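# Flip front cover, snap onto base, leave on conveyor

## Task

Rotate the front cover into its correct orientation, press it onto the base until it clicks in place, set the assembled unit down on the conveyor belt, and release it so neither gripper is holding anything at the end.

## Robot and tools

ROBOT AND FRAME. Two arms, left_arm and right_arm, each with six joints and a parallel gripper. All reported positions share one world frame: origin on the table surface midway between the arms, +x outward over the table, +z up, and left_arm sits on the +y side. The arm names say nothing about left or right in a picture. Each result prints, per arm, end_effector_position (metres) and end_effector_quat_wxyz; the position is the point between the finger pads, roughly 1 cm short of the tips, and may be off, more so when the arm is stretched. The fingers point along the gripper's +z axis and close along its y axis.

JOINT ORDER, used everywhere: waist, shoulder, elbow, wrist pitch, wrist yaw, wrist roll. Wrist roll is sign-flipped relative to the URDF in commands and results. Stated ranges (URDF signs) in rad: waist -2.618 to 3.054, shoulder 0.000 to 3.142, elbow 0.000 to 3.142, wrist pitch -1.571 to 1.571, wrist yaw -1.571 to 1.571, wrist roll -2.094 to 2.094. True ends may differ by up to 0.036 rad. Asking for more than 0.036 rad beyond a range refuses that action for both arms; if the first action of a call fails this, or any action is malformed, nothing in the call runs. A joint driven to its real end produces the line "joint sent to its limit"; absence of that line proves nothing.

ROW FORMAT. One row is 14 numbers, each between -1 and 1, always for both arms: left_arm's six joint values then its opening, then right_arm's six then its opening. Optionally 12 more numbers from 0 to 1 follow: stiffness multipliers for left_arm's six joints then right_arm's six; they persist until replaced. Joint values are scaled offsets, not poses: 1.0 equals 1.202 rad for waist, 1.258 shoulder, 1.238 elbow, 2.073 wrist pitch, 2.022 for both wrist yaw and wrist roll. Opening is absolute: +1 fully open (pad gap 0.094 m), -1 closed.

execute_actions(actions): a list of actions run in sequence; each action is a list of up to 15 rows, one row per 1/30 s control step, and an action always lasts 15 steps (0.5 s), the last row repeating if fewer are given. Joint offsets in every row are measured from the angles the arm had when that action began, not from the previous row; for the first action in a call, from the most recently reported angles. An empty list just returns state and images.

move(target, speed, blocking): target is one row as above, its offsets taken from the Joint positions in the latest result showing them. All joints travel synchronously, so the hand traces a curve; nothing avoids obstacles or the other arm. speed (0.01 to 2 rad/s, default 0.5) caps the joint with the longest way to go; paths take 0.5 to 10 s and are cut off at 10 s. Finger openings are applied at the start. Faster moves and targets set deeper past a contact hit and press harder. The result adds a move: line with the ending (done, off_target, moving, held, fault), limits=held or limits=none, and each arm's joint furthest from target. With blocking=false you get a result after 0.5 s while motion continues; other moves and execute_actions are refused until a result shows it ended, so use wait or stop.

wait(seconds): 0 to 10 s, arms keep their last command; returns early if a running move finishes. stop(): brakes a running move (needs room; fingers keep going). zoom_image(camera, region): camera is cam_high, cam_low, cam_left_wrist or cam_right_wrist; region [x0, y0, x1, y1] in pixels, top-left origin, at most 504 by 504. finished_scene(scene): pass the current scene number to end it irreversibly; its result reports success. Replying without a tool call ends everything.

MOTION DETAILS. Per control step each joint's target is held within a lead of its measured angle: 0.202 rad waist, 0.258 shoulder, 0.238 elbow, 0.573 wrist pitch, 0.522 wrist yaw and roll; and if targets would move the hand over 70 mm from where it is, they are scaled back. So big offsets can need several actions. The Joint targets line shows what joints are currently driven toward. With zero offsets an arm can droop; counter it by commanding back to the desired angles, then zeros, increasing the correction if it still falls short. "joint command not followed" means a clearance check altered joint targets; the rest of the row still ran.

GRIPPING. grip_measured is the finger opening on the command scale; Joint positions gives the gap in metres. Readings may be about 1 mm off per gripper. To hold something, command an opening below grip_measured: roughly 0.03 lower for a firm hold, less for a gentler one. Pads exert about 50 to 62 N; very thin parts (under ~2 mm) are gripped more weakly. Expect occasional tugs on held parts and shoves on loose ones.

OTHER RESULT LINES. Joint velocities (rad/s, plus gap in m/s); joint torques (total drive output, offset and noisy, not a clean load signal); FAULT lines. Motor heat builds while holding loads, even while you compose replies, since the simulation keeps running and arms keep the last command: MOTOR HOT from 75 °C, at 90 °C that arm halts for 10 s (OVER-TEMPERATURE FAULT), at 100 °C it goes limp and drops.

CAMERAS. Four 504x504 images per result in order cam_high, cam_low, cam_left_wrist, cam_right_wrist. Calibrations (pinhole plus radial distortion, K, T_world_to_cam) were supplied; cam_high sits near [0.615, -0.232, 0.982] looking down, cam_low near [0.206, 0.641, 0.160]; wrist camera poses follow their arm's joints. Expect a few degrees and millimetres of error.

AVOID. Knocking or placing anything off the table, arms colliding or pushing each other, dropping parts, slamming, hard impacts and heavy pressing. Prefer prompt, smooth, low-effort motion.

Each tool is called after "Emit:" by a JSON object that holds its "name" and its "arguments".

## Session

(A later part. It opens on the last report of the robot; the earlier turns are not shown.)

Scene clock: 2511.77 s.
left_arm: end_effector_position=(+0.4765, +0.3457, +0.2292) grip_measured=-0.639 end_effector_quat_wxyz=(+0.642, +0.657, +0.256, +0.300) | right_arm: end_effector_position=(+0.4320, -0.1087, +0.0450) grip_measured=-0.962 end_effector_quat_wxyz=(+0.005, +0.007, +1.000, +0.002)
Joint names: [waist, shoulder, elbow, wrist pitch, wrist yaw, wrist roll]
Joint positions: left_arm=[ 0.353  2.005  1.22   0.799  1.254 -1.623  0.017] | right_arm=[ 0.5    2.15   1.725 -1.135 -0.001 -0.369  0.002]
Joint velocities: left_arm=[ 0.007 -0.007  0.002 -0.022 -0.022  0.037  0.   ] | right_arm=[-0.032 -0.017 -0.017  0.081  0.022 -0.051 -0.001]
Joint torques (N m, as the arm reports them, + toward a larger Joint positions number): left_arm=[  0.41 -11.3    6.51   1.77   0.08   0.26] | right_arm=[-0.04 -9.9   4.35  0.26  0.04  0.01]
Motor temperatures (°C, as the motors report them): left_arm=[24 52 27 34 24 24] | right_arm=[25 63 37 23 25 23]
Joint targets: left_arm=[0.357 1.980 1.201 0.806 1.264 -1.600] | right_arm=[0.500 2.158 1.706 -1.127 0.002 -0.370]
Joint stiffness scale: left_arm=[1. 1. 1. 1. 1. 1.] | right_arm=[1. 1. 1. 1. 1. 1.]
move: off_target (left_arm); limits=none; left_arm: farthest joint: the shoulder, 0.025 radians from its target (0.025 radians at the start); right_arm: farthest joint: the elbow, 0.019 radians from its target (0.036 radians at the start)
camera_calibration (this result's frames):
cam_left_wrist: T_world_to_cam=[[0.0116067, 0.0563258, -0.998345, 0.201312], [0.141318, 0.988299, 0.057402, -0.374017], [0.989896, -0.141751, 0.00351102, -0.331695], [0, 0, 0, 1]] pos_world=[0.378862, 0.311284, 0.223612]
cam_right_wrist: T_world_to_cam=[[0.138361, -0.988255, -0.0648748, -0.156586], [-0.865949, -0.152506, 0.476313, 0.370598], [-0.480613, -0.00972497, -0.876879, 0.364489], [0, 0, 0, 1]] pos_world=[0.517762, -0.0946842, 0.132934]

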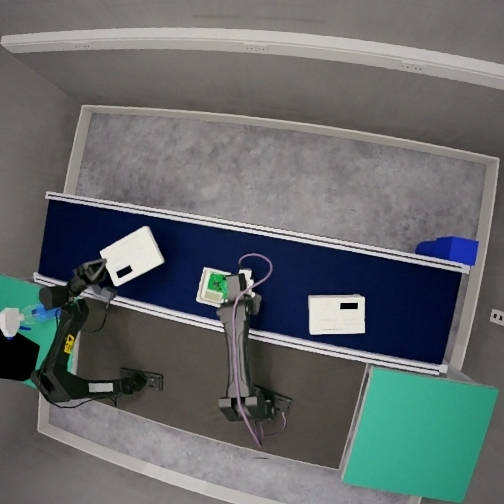

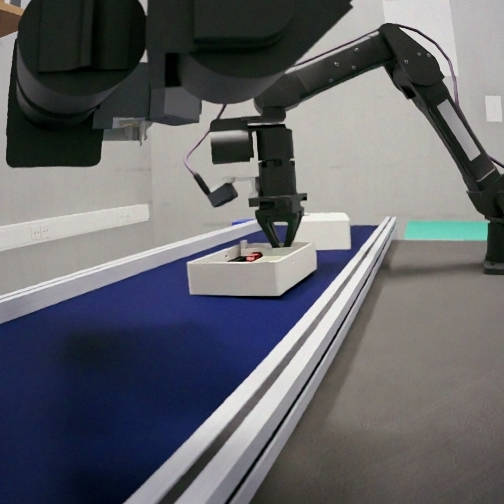

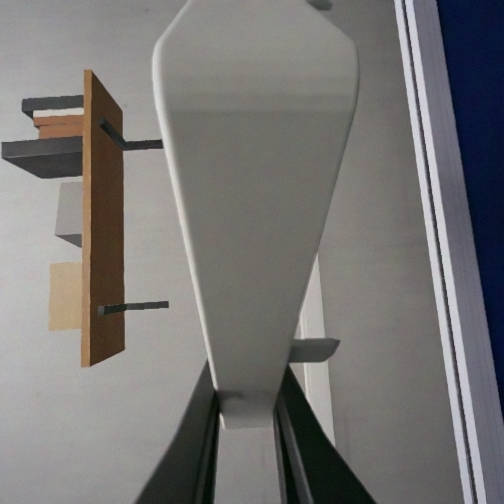

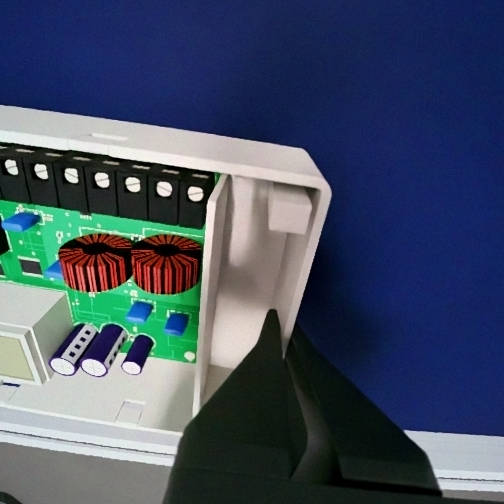

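Emit:
{"name": "execute_actions", "arguments": {"actions": [[[0.0033,-0.0199,-0.0153,0.0034,0.0049,0.0114,-0.67,0,0,0,0.002,0,0,-0.9],[0.0033,-0.0199,-0.0153,0.0034,0.0049,0.0114,-0.67,0,0,0,0.002,0,0,-0.9],[0.0033,-0.0199,-0.0153,0.0034,0.0049,0.0114,-0.67,0,0,0,0.002,0,0,-0.8],[0.0033,-0.0199,-0.0153,0.0034,0.0049,0.0114,-0.67,0,0,0,0.002,0,0,-0.8],[0.0033,-0.0199,-0.0153,0.0034,0.0049,0.0114,-0.67,0,0,0,0.002,0,0,-0.7],[0.0033,-0.0199,-0.0153,0.0034,0.0049,0.0114,-0.67,0,0,0,0.002,0,0,-0.7],[0.0033,-0.0199,-0.0153,0.0034,0.0049,0.0114,-0.67,0,0,0,0.002,0,0,-0.6]]]}}

Scene clock: 2521.47 s.
left_arm: end_effector_position=(+0.4765, +0.3457, +0.2292) grip_measured=-0.639 end_effector_quat_wxyz=(+0.642, +0.657, +0.256, +0.300) | right_arm: end_effector_position=(+0.4320, -0.1087, +0.0449) grip_measured=-0.602 end_effector_quat_wxyz=(+0.005, +0.007, +1.000, +0.002)
Joint names: [waist, shoulder, elbow, wrist pitch, wrist yaw, wrist roll]
Joint positions: left_arm=[ 0.353  2.005  1.22   0.799  1.254 -1.622  0.017] | right_arm=[ 0.5    2.15   1.725 -1.135 -0.001 -0.369  0.019]
Joint velocities: left_arm=[-0.027 -0.007  0.002 -0.066 -0.037  0.066 -0.001] | right_arm=[ 0.002 -0.007 -0.007 -0.037  0.037 -0.081 -0.   ]
Joint torques (N m, as the arm reports them, + toward a larger Joint positions number): left_arm=[  0.41 -11.33   6.46   1.78   0.06   0.26] | right_arm=[ -0.04 -10.6    5.91   0.22   0.01   0.02]
Motor temperatures (°C, as the motors report them): left_arm=[24 53 27 34 24 24] | right_arm=[25 62 36 23 25 23]
Joint targets: left_arm=[0.357 1.980 1.201 0.806 1.264 -1.600] | right_arm=[0.500 2.149 1.725 -1.131 -0.000 -0.369]
Joint stiffness scale: left_arm=[1. 1. 1. 1. 1. 1.] | right_arm=[1. 1. 1. 1. 1. 1.]
camera_calibration (this result's frames):
cam_left_wrist: T_world_to_cam=[[0.0113438, 0.0560504, -0.998363, 0.201536], [0.141335, 0.988314, 0.0570921, -0.37396], [0.989897, -0.141751, 0.00328931, -0.331644], [0, 0, 0, 1]] pos_world=[0.378861, 0.311283, 0.223647]
cam_right_wrist: T_world_to_cam=[[0.138338, -0.988263, -0.0647932, -0.156597], [-0.865779, -0.152442, 0.476643, 0.370564], [-0.480926, -0.00984129, -0.876706, 0.36446], [0, 0, 0, 1]] pos_world=[0.517767, -0.0946823, 0.132751]

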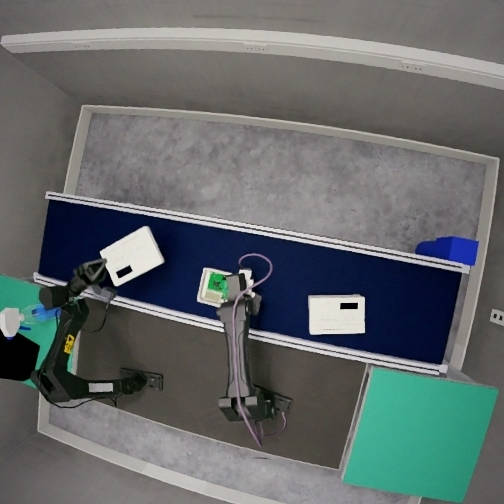

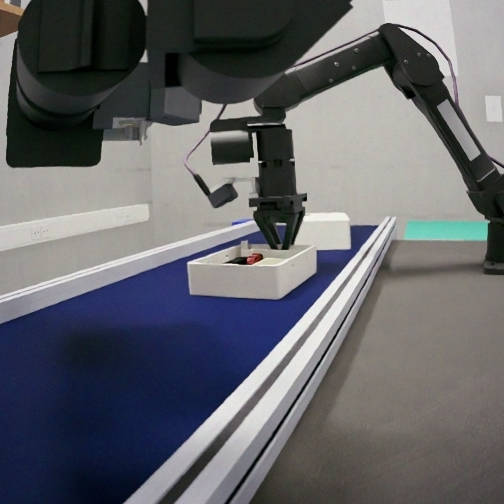

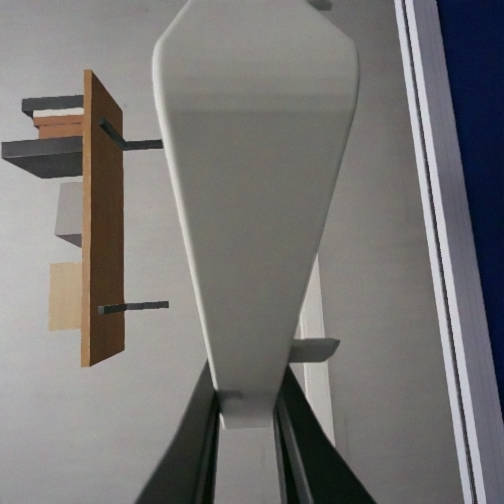

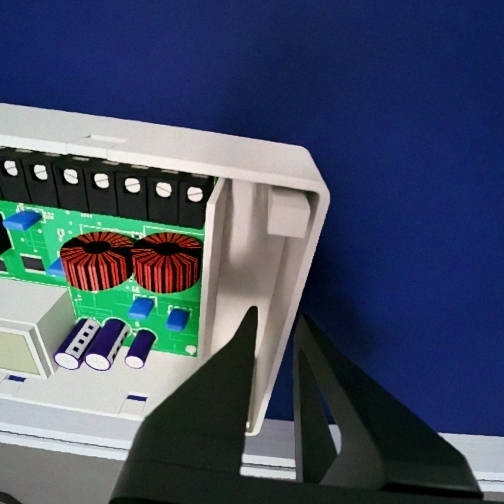

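Emit:
{"name": "move", "arguments": {"target": [0.0033,-0.0199,-0.0153,0.0034,0.0049,0.0109,-0.67,0,-0.0334,0.1397,-0.088,0,0,-0.6], "speed": 0.2}}

Scene clock: 2564.43 s.
left_arm: end_effector_position=(+0.4765, +0.3457, +0.2292) grip_measured=-0.639 end_effector_quat_wxyz=(+0.642, +0.657, +0.256, +0.300) | right_arm: end_effector_position=(+0.4276, -0.1104, +0.0839) grip_measured=-0.602 end_effector_quat_wxyz=(-0.007, +0.007, +1.000, -0.002)
Joint names: [waist, shoulder, elbow, wrist pitch, wrist yaw, wrist roll]
Joint positions: left_arm=[ 0.353  2.005  1.22   0.799  1.254 -1.623  0.017] | right_arm=[ 0.5    2.138  1.862 -1.309 -0.001 -0.369  0.019]
Joint velocities: left_arm=[-0.022  0.002 -0.012  0.051 -0.022 -0.037  0.001] | right_arm=[-0.002  0.007  0.012 -0.007  0.007  0.066 -0.   ]
Joint torques (N m, as the arm reports them, + toward a larger Joint positions number): left_arm=[  0.39 -11.28   6.42   1.76   0.06   0.26] | right_arm=[ -0.03 -12.61   8.84   0.06   0.01   0.02]
Motor temperatures (°C, as the motors report them): left_arm=[24 53 27 34 24 24] | right_arm=[25 62 35 23 25 23]
Joint targets: left_arm=[0.357 1.980 1.201 0.806 1.264 -1.600] | right_arm=[0.500 2.108 1.898 -1.317 -0.001 -0.369]
Joint stiffness scale: left_arm=[1. 1. 1. 1. 1. 1.] | right_arm=[1. 1. 1. 1. 1. 1.]
move: off_target (left_arm, right_arm); limits=none; left_arm: farthest joint: the shoulder, 0.025 radians from its target (0.025 radians at the start); right_arm: farthest joint: the elbow, 0.036 radians from its target (0.172 radians at the start)
camera_calibration (this result's frames):
cam_left_wrist: T_world_to_cam=[[0.0116067, 0.0563258, -0.998345, 0.201312], [0.141318, 0.988299, 0.057402, -0.374017], [0.989896, -0.141751, 0.00351102, -0.331695], [0, 0, 0, 1]] pos_world=[0.378862, 0.311284, 0.223612]
cam_right_wrist: T_world_to_cam=[[0.136893, -0.988799, -0.0594675, -0.154959], [-0.854449, -0.14824, 0.497937, 0.341782], [-0.501175, -0.0173523, -0.865172, 0.403367], [0, 0, 0, 1]] pos_world=[0.515405, -0.0955585, 0.169581]

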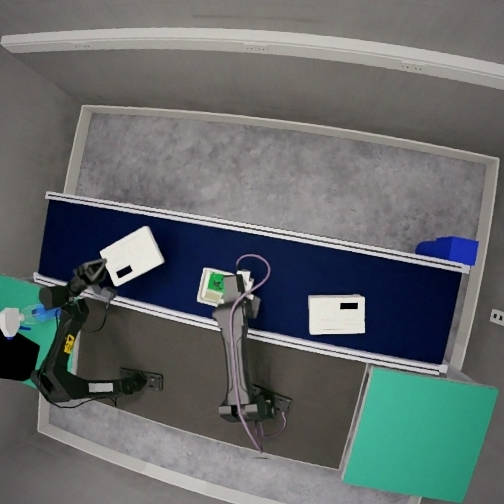

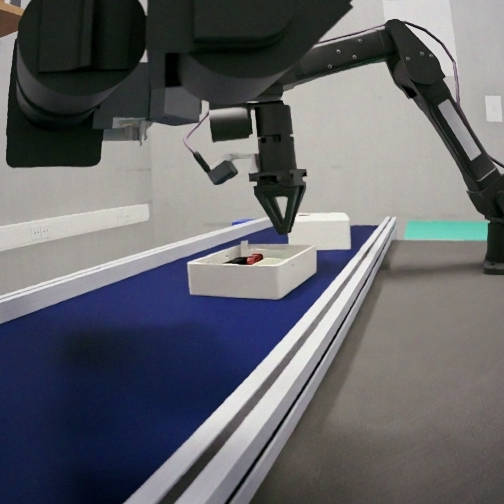

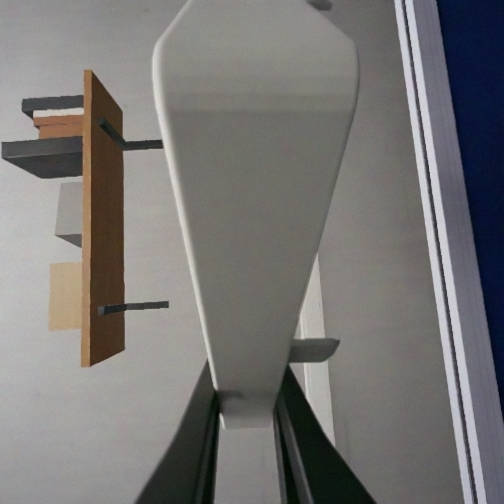

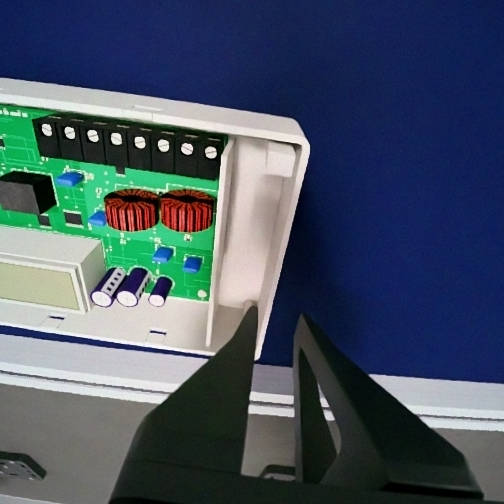

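Emit:
{"name": "move", "arguments": {"target": [0.0033,-0.0199,-0.0153,0.0034,0.0049,0.0114,-0.67,0.1156,-0.5517,-0.3174,0.113,0,0.19,-0.95], "speed": 0.6}}

Scene clock: 2628.90 s.
left_arm: end_effector_position=(+0.4765, +0.3457, +0.2292) grip_measured=-0.639 end_effector_quat_wxyz=(+0.642, +0.657, +0.256, +0.300) | right_arm: end_effector_position=(+0.3552, -0.0874, +0.2300) grip_measured=-0.948 end_effector_quat_wxyz=(+0.241, -0.238, +0.939, +0.059)
Joint names: [waist, shoulder, elbow, wrist pitch, wrist yaw, wrist roll]
Joint positions: left_arm=[ 0.353  2.005  1.22   0.799  1.254 -1.622  0.017] | right_arm=[ 0.632  1.461  1.489 -1.097 -0.001  0.01   0.002]
Joint velocities: left_arm=[ 0.007 -0.007 -0.017 -0.007  0.022 -0.037  0.   ] | right_arm=[ 0.002  0.012 -0.007  0.081 -0.022  0.022 -0.   ]
Joint torques (N m, as the arm reports them, + toward a larger Joint positions number): left_arm=[  0.32 -11.36   6.46   1.76   0.06   0.26] | right_arm=[ 0.59 -6.34  4.93  1.34  0.01  0.08]
Motor temperatures (°C, as the motors report them): left_arm=[24 52 27 34 24 24] | right_arm=[25 67 37 23 25 23]
Joint targets: left_arm=[0.357 1.980 1.201 0.806 1.264 -1.600] | right_arm=[0.639 1.444 1.470 -1.075 -0.001 0.015]
Joint stiffness scale: left_arm=[1. 1. 1. 1. 1. 1.] | right_arm=[1. 1. 1. 1. 1. 1.]
move: off_target (left_arm, right_arm); limits=none; left_arm: farthest joint: the shoulder, 0.025 radians from its target (0.025 radians at the start); right_arm: farthest joint: the wrist pitch, 0.022 radians from its target (0.234 radians at the start)
camera_calibration (this result's frames):
cam_left_wrist: T_world_to_cam=[[0.0113438, 0.0560504, -0.998363, 0.201536], [0.141335, 0.988314, 0.0570921, -0.37396], [0.989897, -0.141751, 0.00328931, -0.331644], [0, 0, 0, 1]] pos_world=[0.378861, 0.311283, 0.223647]
cam_right_wrist: T_world_to_cam=[[0.612923, -0.78981, 0.022922, -0.284326], [-0.790136, -0.612781, 0.0136296, 0.258484], [0.00328137, -0.0264653, -0.999644, 0.344839], [0, 0, 0, 1]] pos_world=[0.377376, -0.057043, 0.347711]

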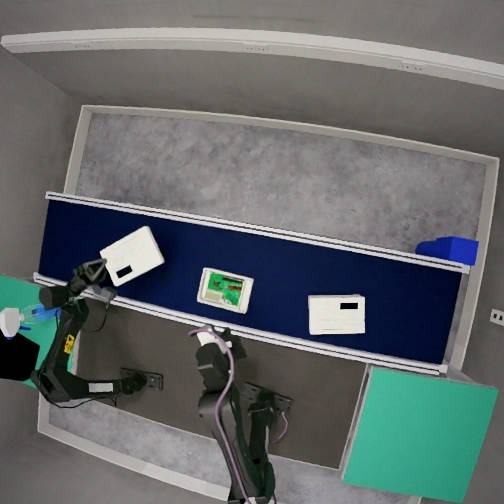

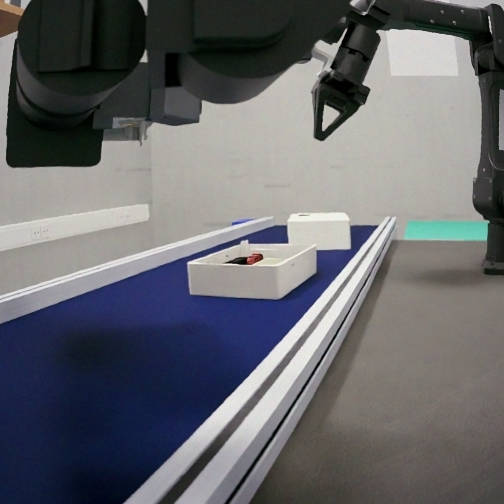

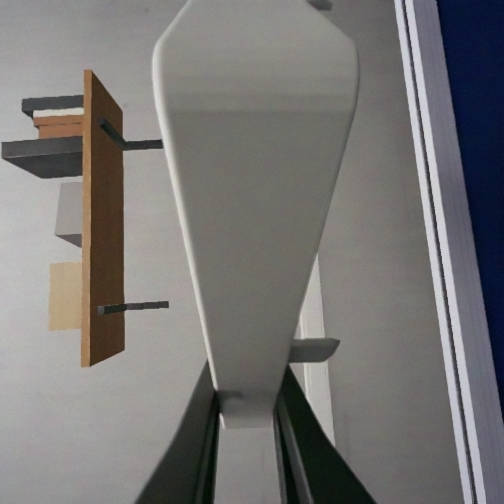

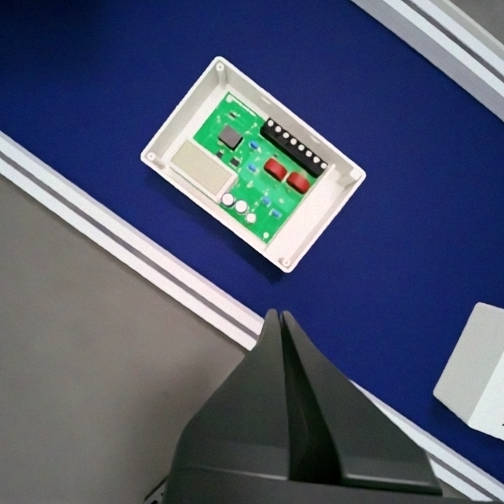

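Emit:
{"name": "zoom_image", "arguments": {"camera": "cam_right_wrist", "region": [130, 45, 380, 295]}}

Region (130, 45, 380, 295) of cam_right_wrist's 504x504 image, scaled by 2.016, with more detail than that image has.

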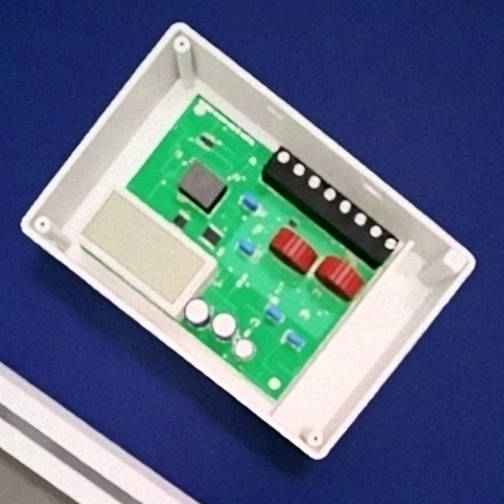

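Emit:
{"name": "move", "arguments": {"target": [-0.470,0.302,0.1712,0.0999,0.0678,0.0341,-0.67,0.0058,-0.0135,-0.0153,0.0106,0,0.0025,-0.95], "speed": 0.3}}

Scene clock: 2747.97 s.
left_arm: end_effector_position=(+0.4658, +0.0587, +0.1267) grip_measured=-0.639 end_effector_quat_wxyz=(+0.706, +0.706, +0.037, +0.043) | right_arm: end_effector_position=(+0.3553, -0.0873, +0.2301) grip_measured=-0.948 end_effector_quat_wxyz=(+0.242, -0.239, +0.939, +0.059)
Joint names: [waist, shoulder, elbow, wrist pitch, wrist yaw, wrist roll]
Joint positions: left_arm=[-0.216  2.388  1.393  1.     1.38  -1.576  0.017] | right_arm=[ 0.632  1.461  1.489 -1.096 -0.001  0.011  0.002]
Joint velocities: left_arm=[-0.007  0.007  0.002  0.007 -0.007  0.022 -0.001] | right_arm=[-0.032 -0.007 -0.007  0.022  0.007  0.022  0.001]
Joint torques (N m, as the arm reports them, + toward a larger Joint positions number): left_arm=[  0.35 -11.8   10.17   1.71   0.08   0.26] | right_arm=[ 0.59 -6.47  5.04  1.3   0.    0.07]
Motor temperatures (°C, as the motors report them): left_arm=[24 52 27 34 24 24] | right_arm=[25 52 34 27 25 23]
Joint targets: left_arm=[-0.212 2.385 1.432 1.006 1.391 -1.553] | right_arm=[0.639 1.444 1.470 -1.074 -0.001 0.015]
Joint stiffness scale: left_arm=[1. 1. 1. 1. 1. 1.] | right_arm=[1. 1. 1. 1. 1. 1.]
move: off_target (left_arm, right_arm); limits=none; left_arm: farthest joint: the elbow, 0.039 radians from its target (0.212 radians at the start); right_arm: farthest joint: the wrist pitch, 0.021 radians from its target (0.021 radians at the start)
camera_calibration (this result's frames):
cam_left_wrist: T_world_to_cam=[[-0.0112193, 0.0330553, -0.999391, 0.127429], [0.743546, 0.668543, 0.0137652, -0.339246], [0.66859, -0.742939, -0.0320787, -0.171907], [0, 0, 0, 1]] pos_world=[0.368611, 0.0948717, 0.126507]
cam_right_wrist: T_world_to_cam=[[0.613432, -0.789401, 0.0234149, -0.284615], [-0.789737, -0.613309, 0.0129406, 0.258617], [0.00414529, -0.0264298, -0.999642, 0.344627], [0, 0, 0, 1]] pos_world=[0.377403, -0.0569542, 0.347822]

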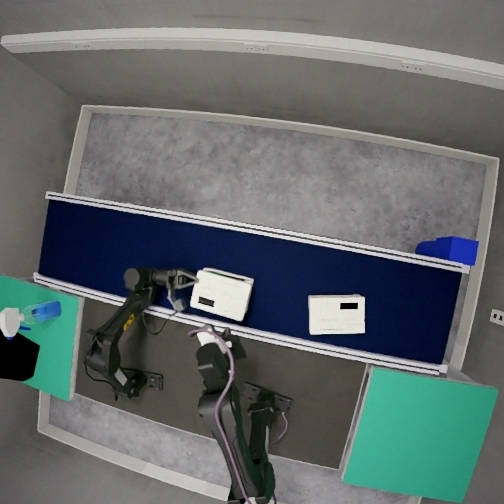

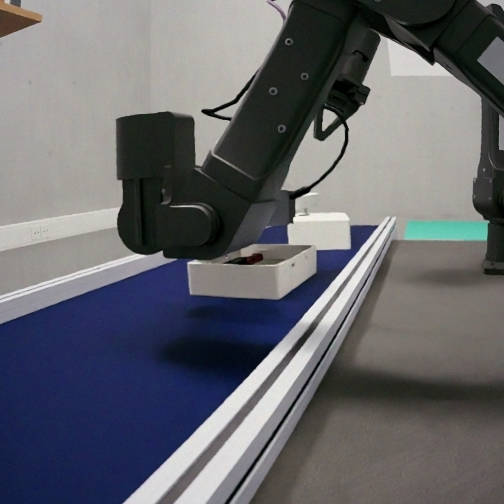

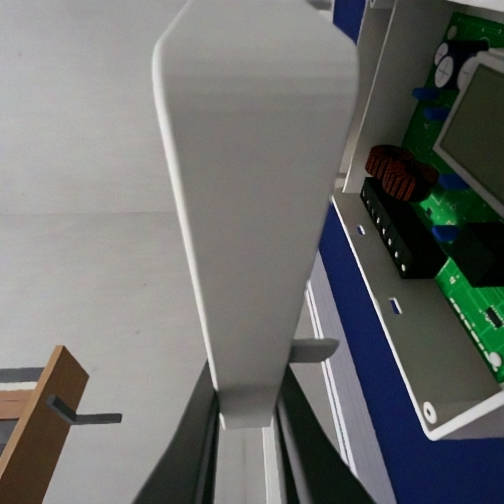

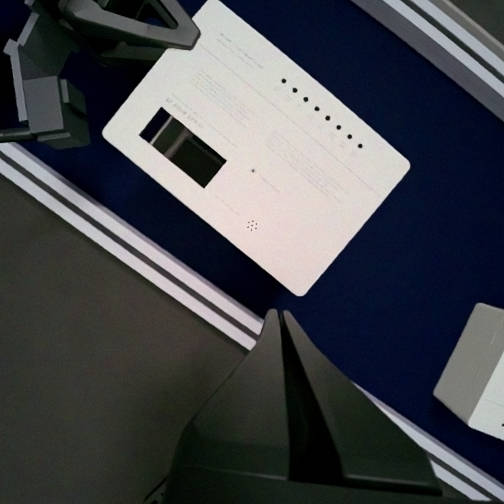

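Emit:
{"name": "zoom_image", "arguments": {"camera": "cam_right_wrist", "region": [95, 0, 420, 310]}}

Region (95, 0, 420, 310) of cam_right_wrist's 504x504 image, scaled by 1.551, with more detail than that image has; it fills the top 481 rows of this view, and the rest is white.

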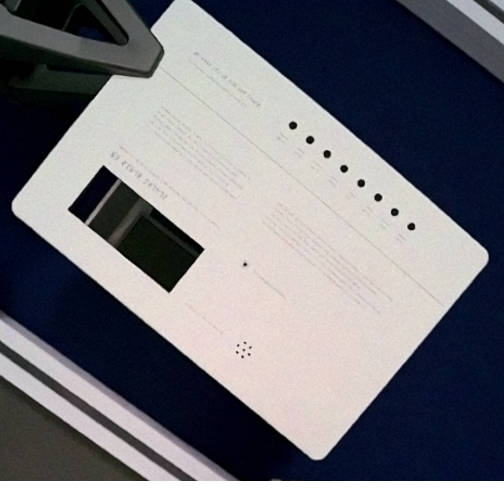

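Emit:
{"name": "zoom_image", "arguments": {"camera": "cam_left_wrist", "region": [280, 180, 504, 460]}}

Region (280, 180, 504, 460) of cam_left_wrist's 504x504 image, scaled by 1.800, with more detail than that image has; it fills the left 403 columns of this view, and the rest is white.

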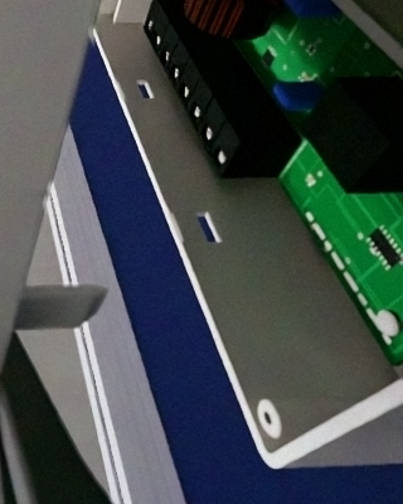

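Emit:
{"name": "move", "arguments": {"target": [0.0216,0.0509,0.0315,0.0328,-0.0138,0.0114,-0.67,0.0058,-0.0135,-0.0153,0.0106,0,0.002,-0.95], "speed": 0.08}}

Scene clock: 2869.33 s.
left_arm: end_effector_position=(+0.4723, +0.0681, +0.1019) grip_measured=-0.639 end_effector_quat_wxyz=(+0.705, +0.705, +0.051, +0.054) | right_arm: end_effector_position=(+0.3554, -0.0873, +0.2301) grip_measured=-0.948 end_effector_quat_wxyz=(+0.242, -0.239, +0.939, +0.059)
Joint names: [waist, shoulder, elbow, wrist pitch, wrist yaw, wrist roll]
Joint positions: left_arm=[-0.198  2.453  1.393  1.06   1.363 -1.576  0.017] | right_arm=[ 0.632  1.461  1.489 -1.095 -0.001  0.011  0.002]
Joint velocities: left_arm=[ 0.017 -0.012 -0.017 -0.037 -0.022 -0.037 -0.   ] | right_arm=[ 0.007 -0.002 -0.002  0.007 -0.007  0.081  0.001]
Joint torques (N m, as the arm reports them, + toward a larger Joint positions number): left_arm=[  0.74 -11.73   9.77   1.72  -0.14   0.26] | right_arm=[ 0.6  -6.47  5.05  1.3   0.    0.06]
Motor temperatures (°C, as the motors report them): left_arm=[24 54 30 33 24 24] | right_arm=[25 49 33 29 25 23]
Joint targets: left_arm=[-0.190 2.452 1.432 1.068 1.352 -1.553] | right_arm=[0.639 1.444 1.470 -1.074 -0.001 0.015]
Joint stiffness scale: left_arm=[1. 1. 1. 1. 1. 1.] | right_arm=[1. 1. 1. 1. 1. 1.]
move: off_target (left_arm, right_arm); limits=none; left_arm: farthest joint: the elbow, 0.039 radians from its target (0.039 radians at the start); right_arm: farthest joint: the wrist pitch, 0.021 radians from its target (0.022 radians at the start)
camera_calibration (this result's frames):
cam_left_wrist: T_world_to_cam=[[-0.0169391, 0.0327619, -0.99932, 0.105087], [0.719686, 0.694219, 0.0105603, -0.340129], [0.694093, -0.719017, -0.0353377, -0.183422], [0, 0, 0, 1]] pos_world=[0.373878, 0.100798, 0.102125]
cam_right_wrist: T_world_to_cam=[[0.613424, -0.789405, 0.0234806, -0.284643], [-0.789741, -0.613312, 0.0125648, 0.258787], [0.00448219, -0.0262512, -0.999645, 0.34457], [0, 0, 0, 1]] pos_world=[0.377437, -0.0569363, 0.34788]

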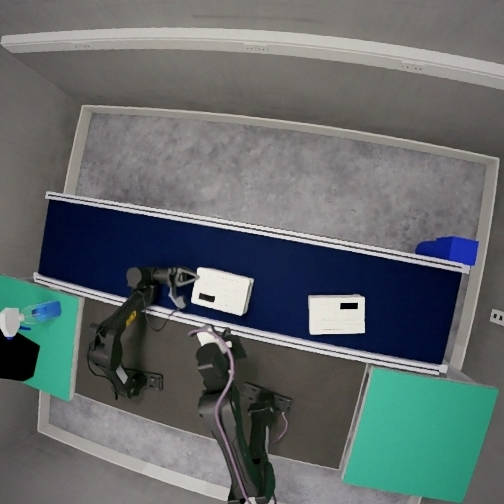

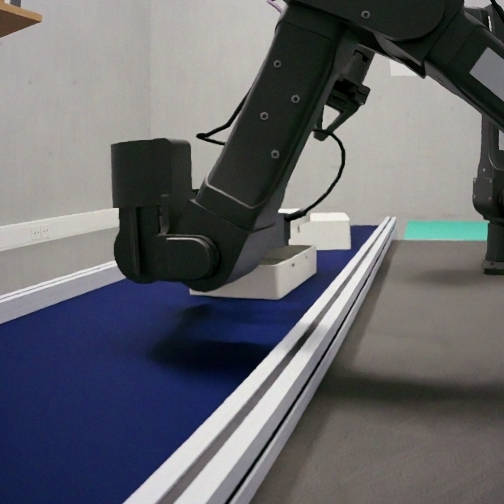

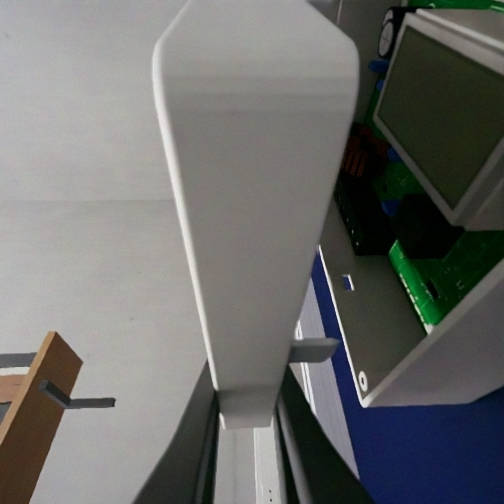

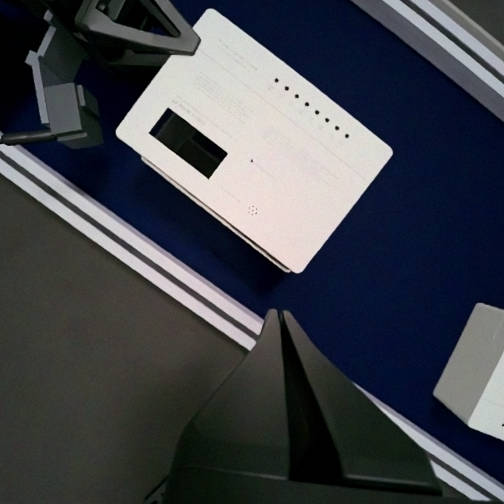

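Emit:
{"name": "execute_actions", "arguments": {"actions": []}}

Scene clock: 2898.40 s.
left_arm: end_effector_position=(+0.4723, +0.0681, +0.1020) grip_measured=-0.639 end_effector_quat_wxyz=(+0.705, +0.705, +0.050, +0.054) | right_arm: end_effector_position=(+0.3554, -0.0873, +0.2301) grip_measured=-0.948 end_effector_quat_wxyz=(+0.242, -0.239, +0.939, +0.059)
Joint names: [waist, shoulder, elbow, wrist pitch, wrist yaw, wrist roll]
Joint positions: left_arm=[-0.198  2.453  1.393  1.061  1.363 -1.576  0.017] | right_arm=[ 0.632  1.461  1.489 -1.095 -0.001  0.011  0.002]
Joint velocities: left_arm=[ 0.012  0.007 -0.017  0.022 -0.007  0.037  0.001] | right_arm=[ 0.022 -0.007 -0.012 -0.051  0.037 -0.051 -0.   ]
Joint torques (N m, as the arm reports them, + toward a larger Joint positions number): left_arm=[  0.67 -11.72   9.91   1.67  -0.13   0.28] | right_arm=[ 0.6  -6.47  5.05  1.3   0.01  0.06]
Motor temperatures (°C, as the motors report them): left_arm=[24 54 30 33 24 24] | right_arm=[25 48 33 29 25 23]
Joint targets: left_arm=[-0.190 2.452 1.432 1.068 1.352 -1.553] | right_arm=[0.639 1.444 1.470 -1.074 -0.001 0.015]
Joint stiffness scale: left_arm=[1. 1. 1. 1. 1. 1.] | right_arm=[1. 1. 1. 1. 1. 1.]
camera_calibration (this result's frames):
cam_left_wrist: T_world_to_cam=[[-0.016178, 0.0327167, -0.999334, 0.104813], [0.719678, 0.69422, 0.011077, -0.340179], [0.69412, -0.719019, -0.0347766, -0.183489], [0, 0, 0, 1]] pos_world=[0.373878, 0.100798, 0.102131]
cam_right_wrist: T_world_to_cam=[[0.613424, -0.789405, 0.0234806, -0.284643], [-0.789741, -0.613312, 0.0125648, 0.258787], [0.00448219, -0.0262512, -0.999645, 0.34457], [0, 0, 0, 1]] pos_world=[0.377437, -0.0569363, 0.34788]

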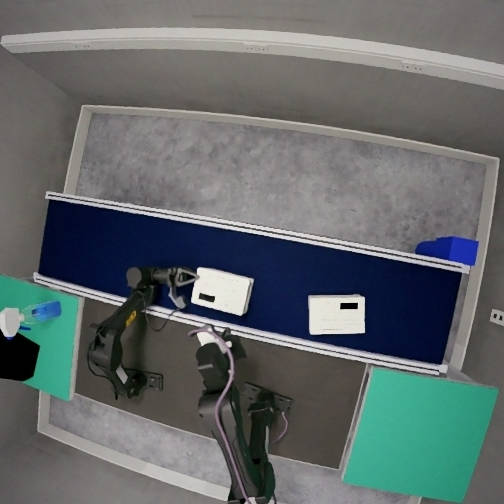

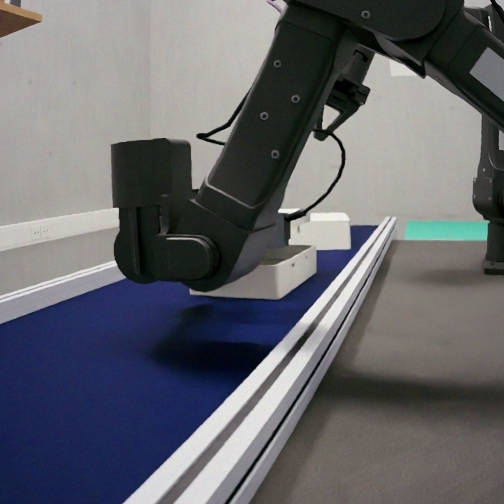

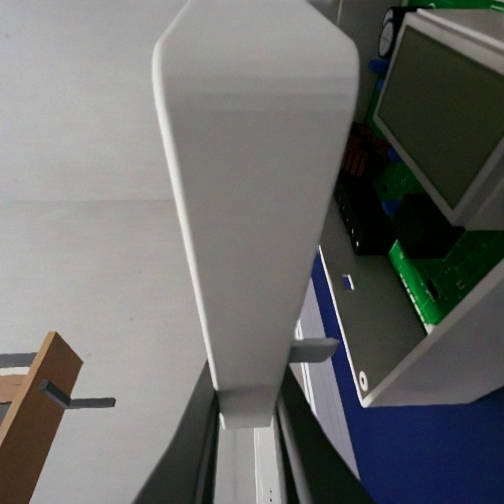

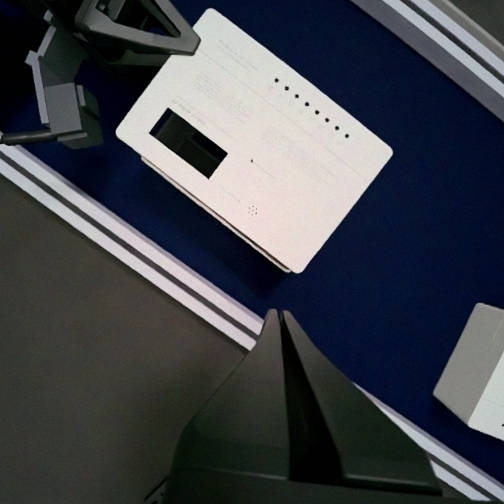

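Emit:
{"name": "zoom_image", "arguments": {"camera": "cam_right_wrist", "region": [90, 0, 420, 300]}}

Emit:
{"name": "zoom_image", "arguments": {"camera": "cam_left_wrist", "region": [200, 0, 504, 450]}}

Region (90, 0, 420, 300) of cam_right_wrist's 504x504 image, scaled by 1.527, with more detail than that image has; it fills the top 458 rows of this view, and the rest is white.

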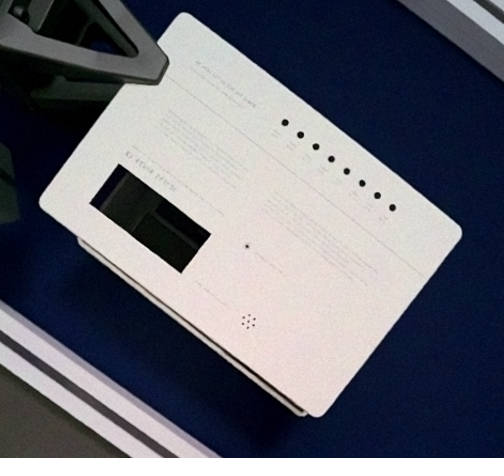

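Region (200, 0, 504, 450) of cam_left_wrist's 504x504 image, scaled by 1.120, with more detail than that image has; it fills the left 340 columns of this view, and the rest is white.

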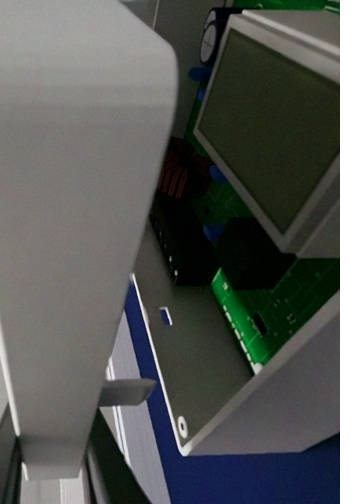

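Emit:
{"name": "move", "arguments": {"target": [-0.0112,0.0358,0.0315,0.0256,-0.0054,0.0114,-0.67,0.0058,-0.0135,-0.0153,0.0106,0,0.002,-0.95], "speed": 0.08}}

Scene clock: 2967.73 s.
left_arm: end_effector_position=(+0.4700, +0.0653, +0.0854) grip_measured=-0.639 end_effector_quat_wxyz=(+0.705, +0.705, +0.048, +0.053) | right_arm: end_effector_position=(+0.3555, -0.0873, +0.2301) grip_measured=-0.948 end_effector_quat_wxyz=(+0.242, -0.239, +0.939, +0.059)
Joint names: [waist, shoulder, elbow, wrist pitch, wrist yaw, wrist roll]
Joint positions: left_arm=[-0.203  2.498  1.393  1.107  1.363 -1.575  0.017] | right_arm=[ 0.632  1.461  1.489 -1.095 -0.001  0.011  0.002]
Joint velocities: left_arm=[ 0.002 -0.002 -0.012  0.051  0.051  0.022  0.   ] | right_arm=[-0.007 -0.012  0.002 -0.022  0.022 -0.022 -0.   ]
Joint torques (N m, as the arm reports them, + toward a larger Joint positions number): left_arm=[ -0.51 -11.78   9.72   1.66  -0.11   0.25] | right_arm=[ 0.6  -6.46  5.04  1.31  0.01  0.07]
Motor temperatures (°C, as the motors report them): left_arm=[24 54 30 33 24 24] | right_arm=[25 46 32 30 25 23]
Joint targets: left_arm=[-0.211 2.498 1.432 1.114 1.352 -1.552] | right_arm=[0.639 1.444 1.470 -1.074 -0.001 0.015]
Joint stiffness scale: left_arm=[1. 1. 1. 1. 1. 1.] | right_arm=[1. 1. 1. 1. 1. 1.]
move: off_target (left_arm, right_arm); limits=none; left_arm: farthest joint: the elbow, 0.039 radians from its target (0.039 radians at the start); right_arm: farthest joint: the wrist pitch, 0.022 radians from its target (0.022 radians at the start)
camera_calibration (this result's frames):
cam_left_wrist: T_world_to_cam=[[-0.0152266, 0.0326802, -0.99935, 0.0877996], [0.72363, 0.690092, 0.0115414, -0.338075], [0.69002, -0.722984, -0.0341562, -0.182317], [0, 0, 0, 1]] pos_world=[0.37178, 0.0986218, 0.0854172]
cam_right_wrist: T_world_to_cam=[[0.613416, -0.789409, 0.0235463, -0.284671], [-0.789745, -0.613314, 0.0121891, 0.258956], [0.0048191, -0.0260725, -0.999648, 0.344513], [0, 0, 0, 1]] pos_world=[0.37747, -0.0569184, 0.347939]

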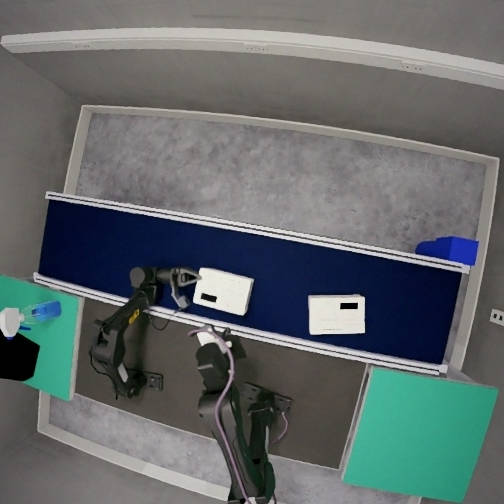

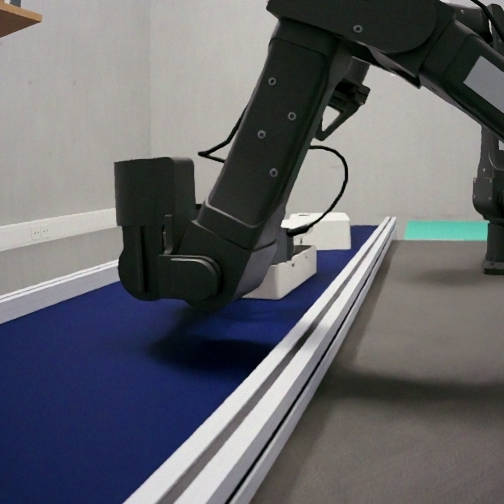

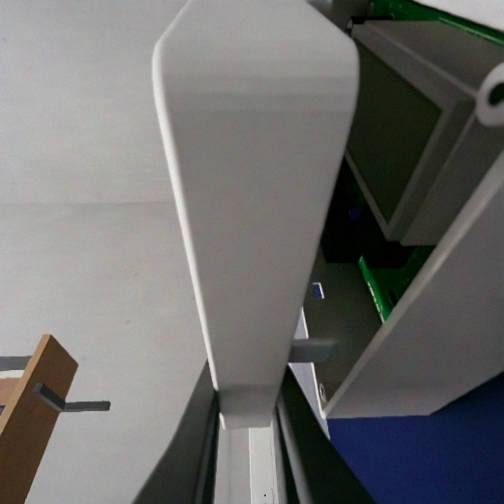

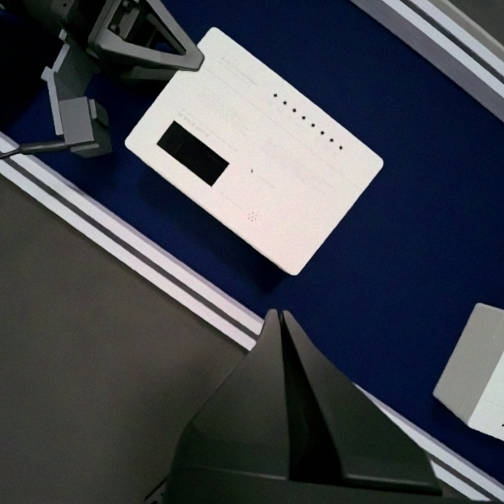

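Emit:
{"name": "zoom_image", "arguments": {"camera": "cam_right_wrist", "region": [100, 10, 410, 300]}}

Emit:
{"name": "zoom_image", "arguments": {"camera": "cam_left_wrist", "region": [250, 200, 504, 454]}}

Region (100, 10, 410, 300) of cam_right_wrist's 504x504 image, scaled by 1.626, with more detail than that image has; it fills the top 471 rows of this view, and the rest is white.

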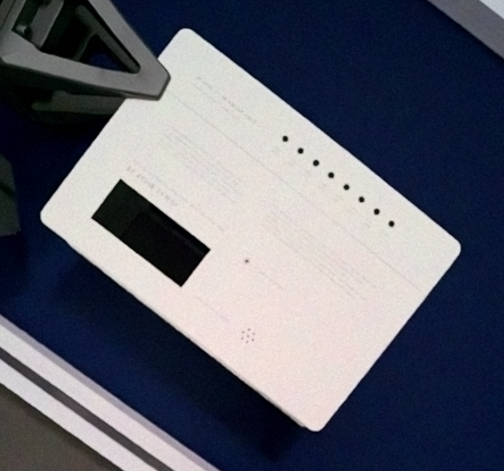

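Region (250, 200, 504, 454) of cam_left_wrist's 504x504 image, scaled by 1.984, with more detail than that image has.

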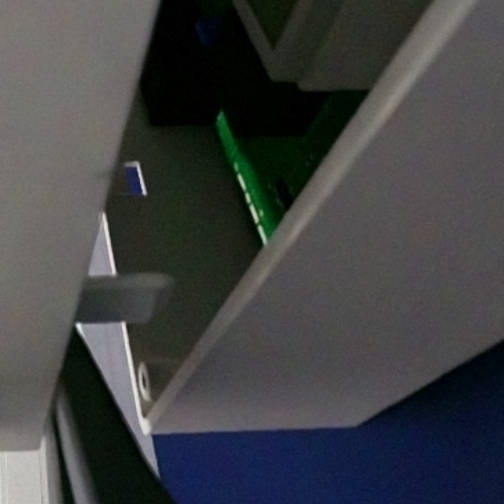

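Emit:
{"name": "move", "arguments": {"target": [-0.0067,0.0215,0.0315,0.0164,-0.0054,0.0114,-0.67,0.0058,-0.0135,-0.0153,0.0106,0,0.002,-0.95], "speed": 0.06}}

Scene clock: 3033.90 s.
left_arm: end_effector_position=(+0.4691, +0.0652, +0.0770) grip_measured=-0.639 end_effector_quat_wxyz=(+0.706, +0.705, +0.047, +0.054) | right_arm: end_effector_position=(+0.3556, -0.0872, +0.2302) grip_measured=-0.948 end_effector_quat_wxyz=(+0.242, -0.239, +0.939, +0.059)
Joint names: [waist, shoulder, elbow, wrist pitch, wrist yaw, wrist roll]
Joint positions: left_arm=[-0.204  2.521  1.393  1.135  1.363 -1.574  0.017] | right_arm=[ 0.632  1.461  1.489 -1.095 -0.001  0.011  0.002]
Joint velocities: left_arm=[ 0.027 -0.002 -0.002  0.022 -0.037  0.007 -0.   ] | right_arm=[-0.002 -0.007  0.012 -0.066  0.095 -0.007  0.   ]
Joint torques (N m, as the arm reports them, + toward a larger Joint positions number): left_arm=[ -0.62 -11.53   9.59   1.67  -0.13   0.24] | right_arm=[ 0.6  -6.47  5.05  1.3   0.01  0.07]
Motor temperatures (°C, as the motors report them): left_arm=[24 54 31 33 24 24] | right_arm=[25 45 32 30 25 23]
Joint targets: left_arm=[-0.211 2.525 1.432 1.141 1.352 -1.552] | right_arm=[0.639 1.444 1.470 -1.073 -0.001 0.015]
Joint stiffness scale: left_arm=[1. 1. 1. 1. 1. 1.] | right_arm=[1. 1. 1. 1. 1. 1.]
move: off_target (left_arm, right_arm); limits=none; left_arm: farthest joint: the elbow, 0.039 radians from its target (0.039 radians at the start); right_arm: farthest joint: the wrist pitch, 0.022 radians from its target (0.022 radians at the start)
camera_calibration (this result's frames):
cam_left_wrist: T_world_to_cam=[[-0.0117967, 0.032297, -0.999409, 0.077811], [0.723587, 0.690096, 0.0137602, -0.337392], [0.690133, -0.722997, -0.0315105, -0.182319], [0, 0, 0, 1]] pos_world=[0.370875, 0.0985033, 0.0766626]
cam_right_wrist: T_world_to_cam=[[0.613408, -0.789413, 0.0236119, -0.284699], [-0.789749, -0.613316, 0.0118133, 0.259125], [0.005156, -0.0258939, -0.999651, 0.344456], [0, 0, 0, 1]] pos_world=[0.377504, -0.0569005, 0.347997]

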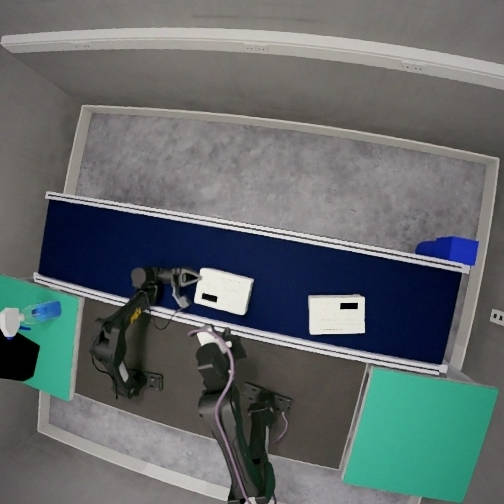

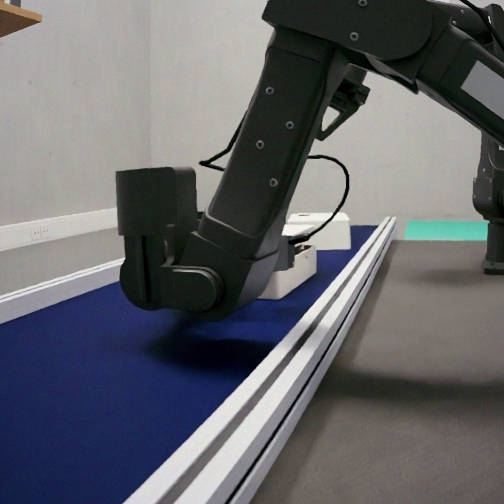

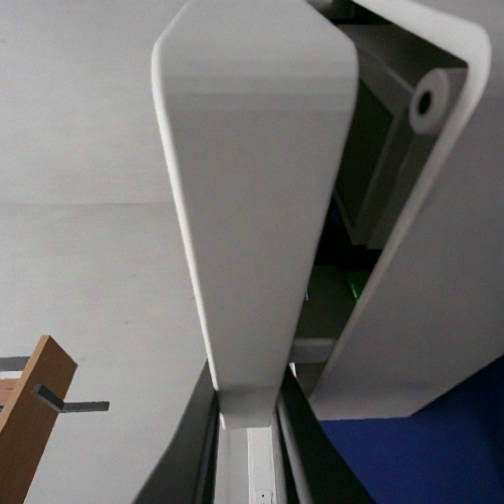

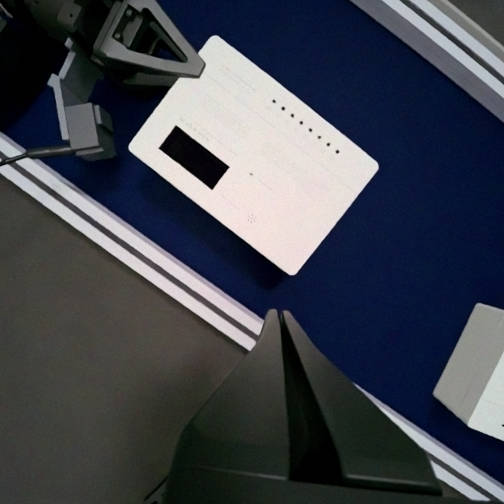

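Emit:
{"name": "zoom_image", "arguments": {"camera": "cam_left_wrist", "region": [250, 200, 504, 454]}}

Emit:
{"name": "zoom_image", "arguments": {"camera": "cam_low", "region": [230, 190, 390, 330]}}

Region (250, 200, 504, 454) of cam_left_wrist's 504x504 image, scaled by 1.984, with more detail than that image has.

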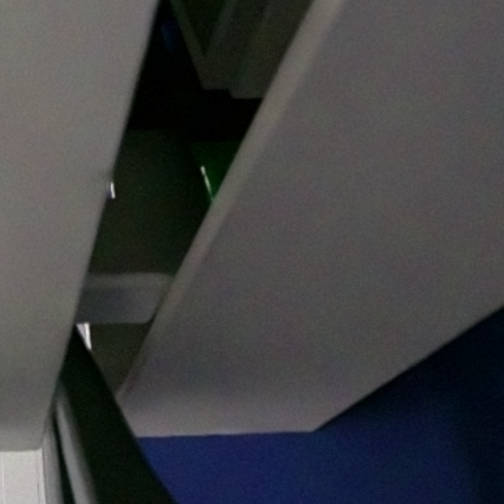

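Region (230, 190, 390, 330) of cam_low's 504x504 image, scaled by 3.150, with more detail than that image has; it fills the top 441 rows of this view, and the rest is white.

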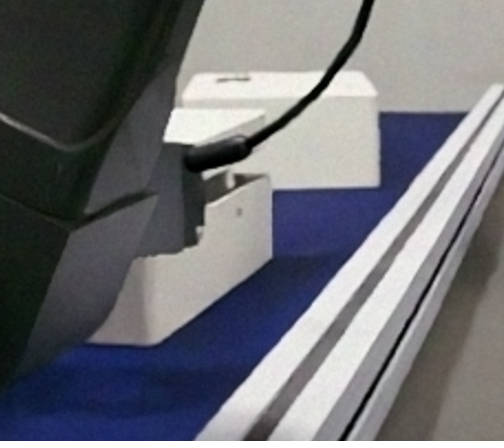

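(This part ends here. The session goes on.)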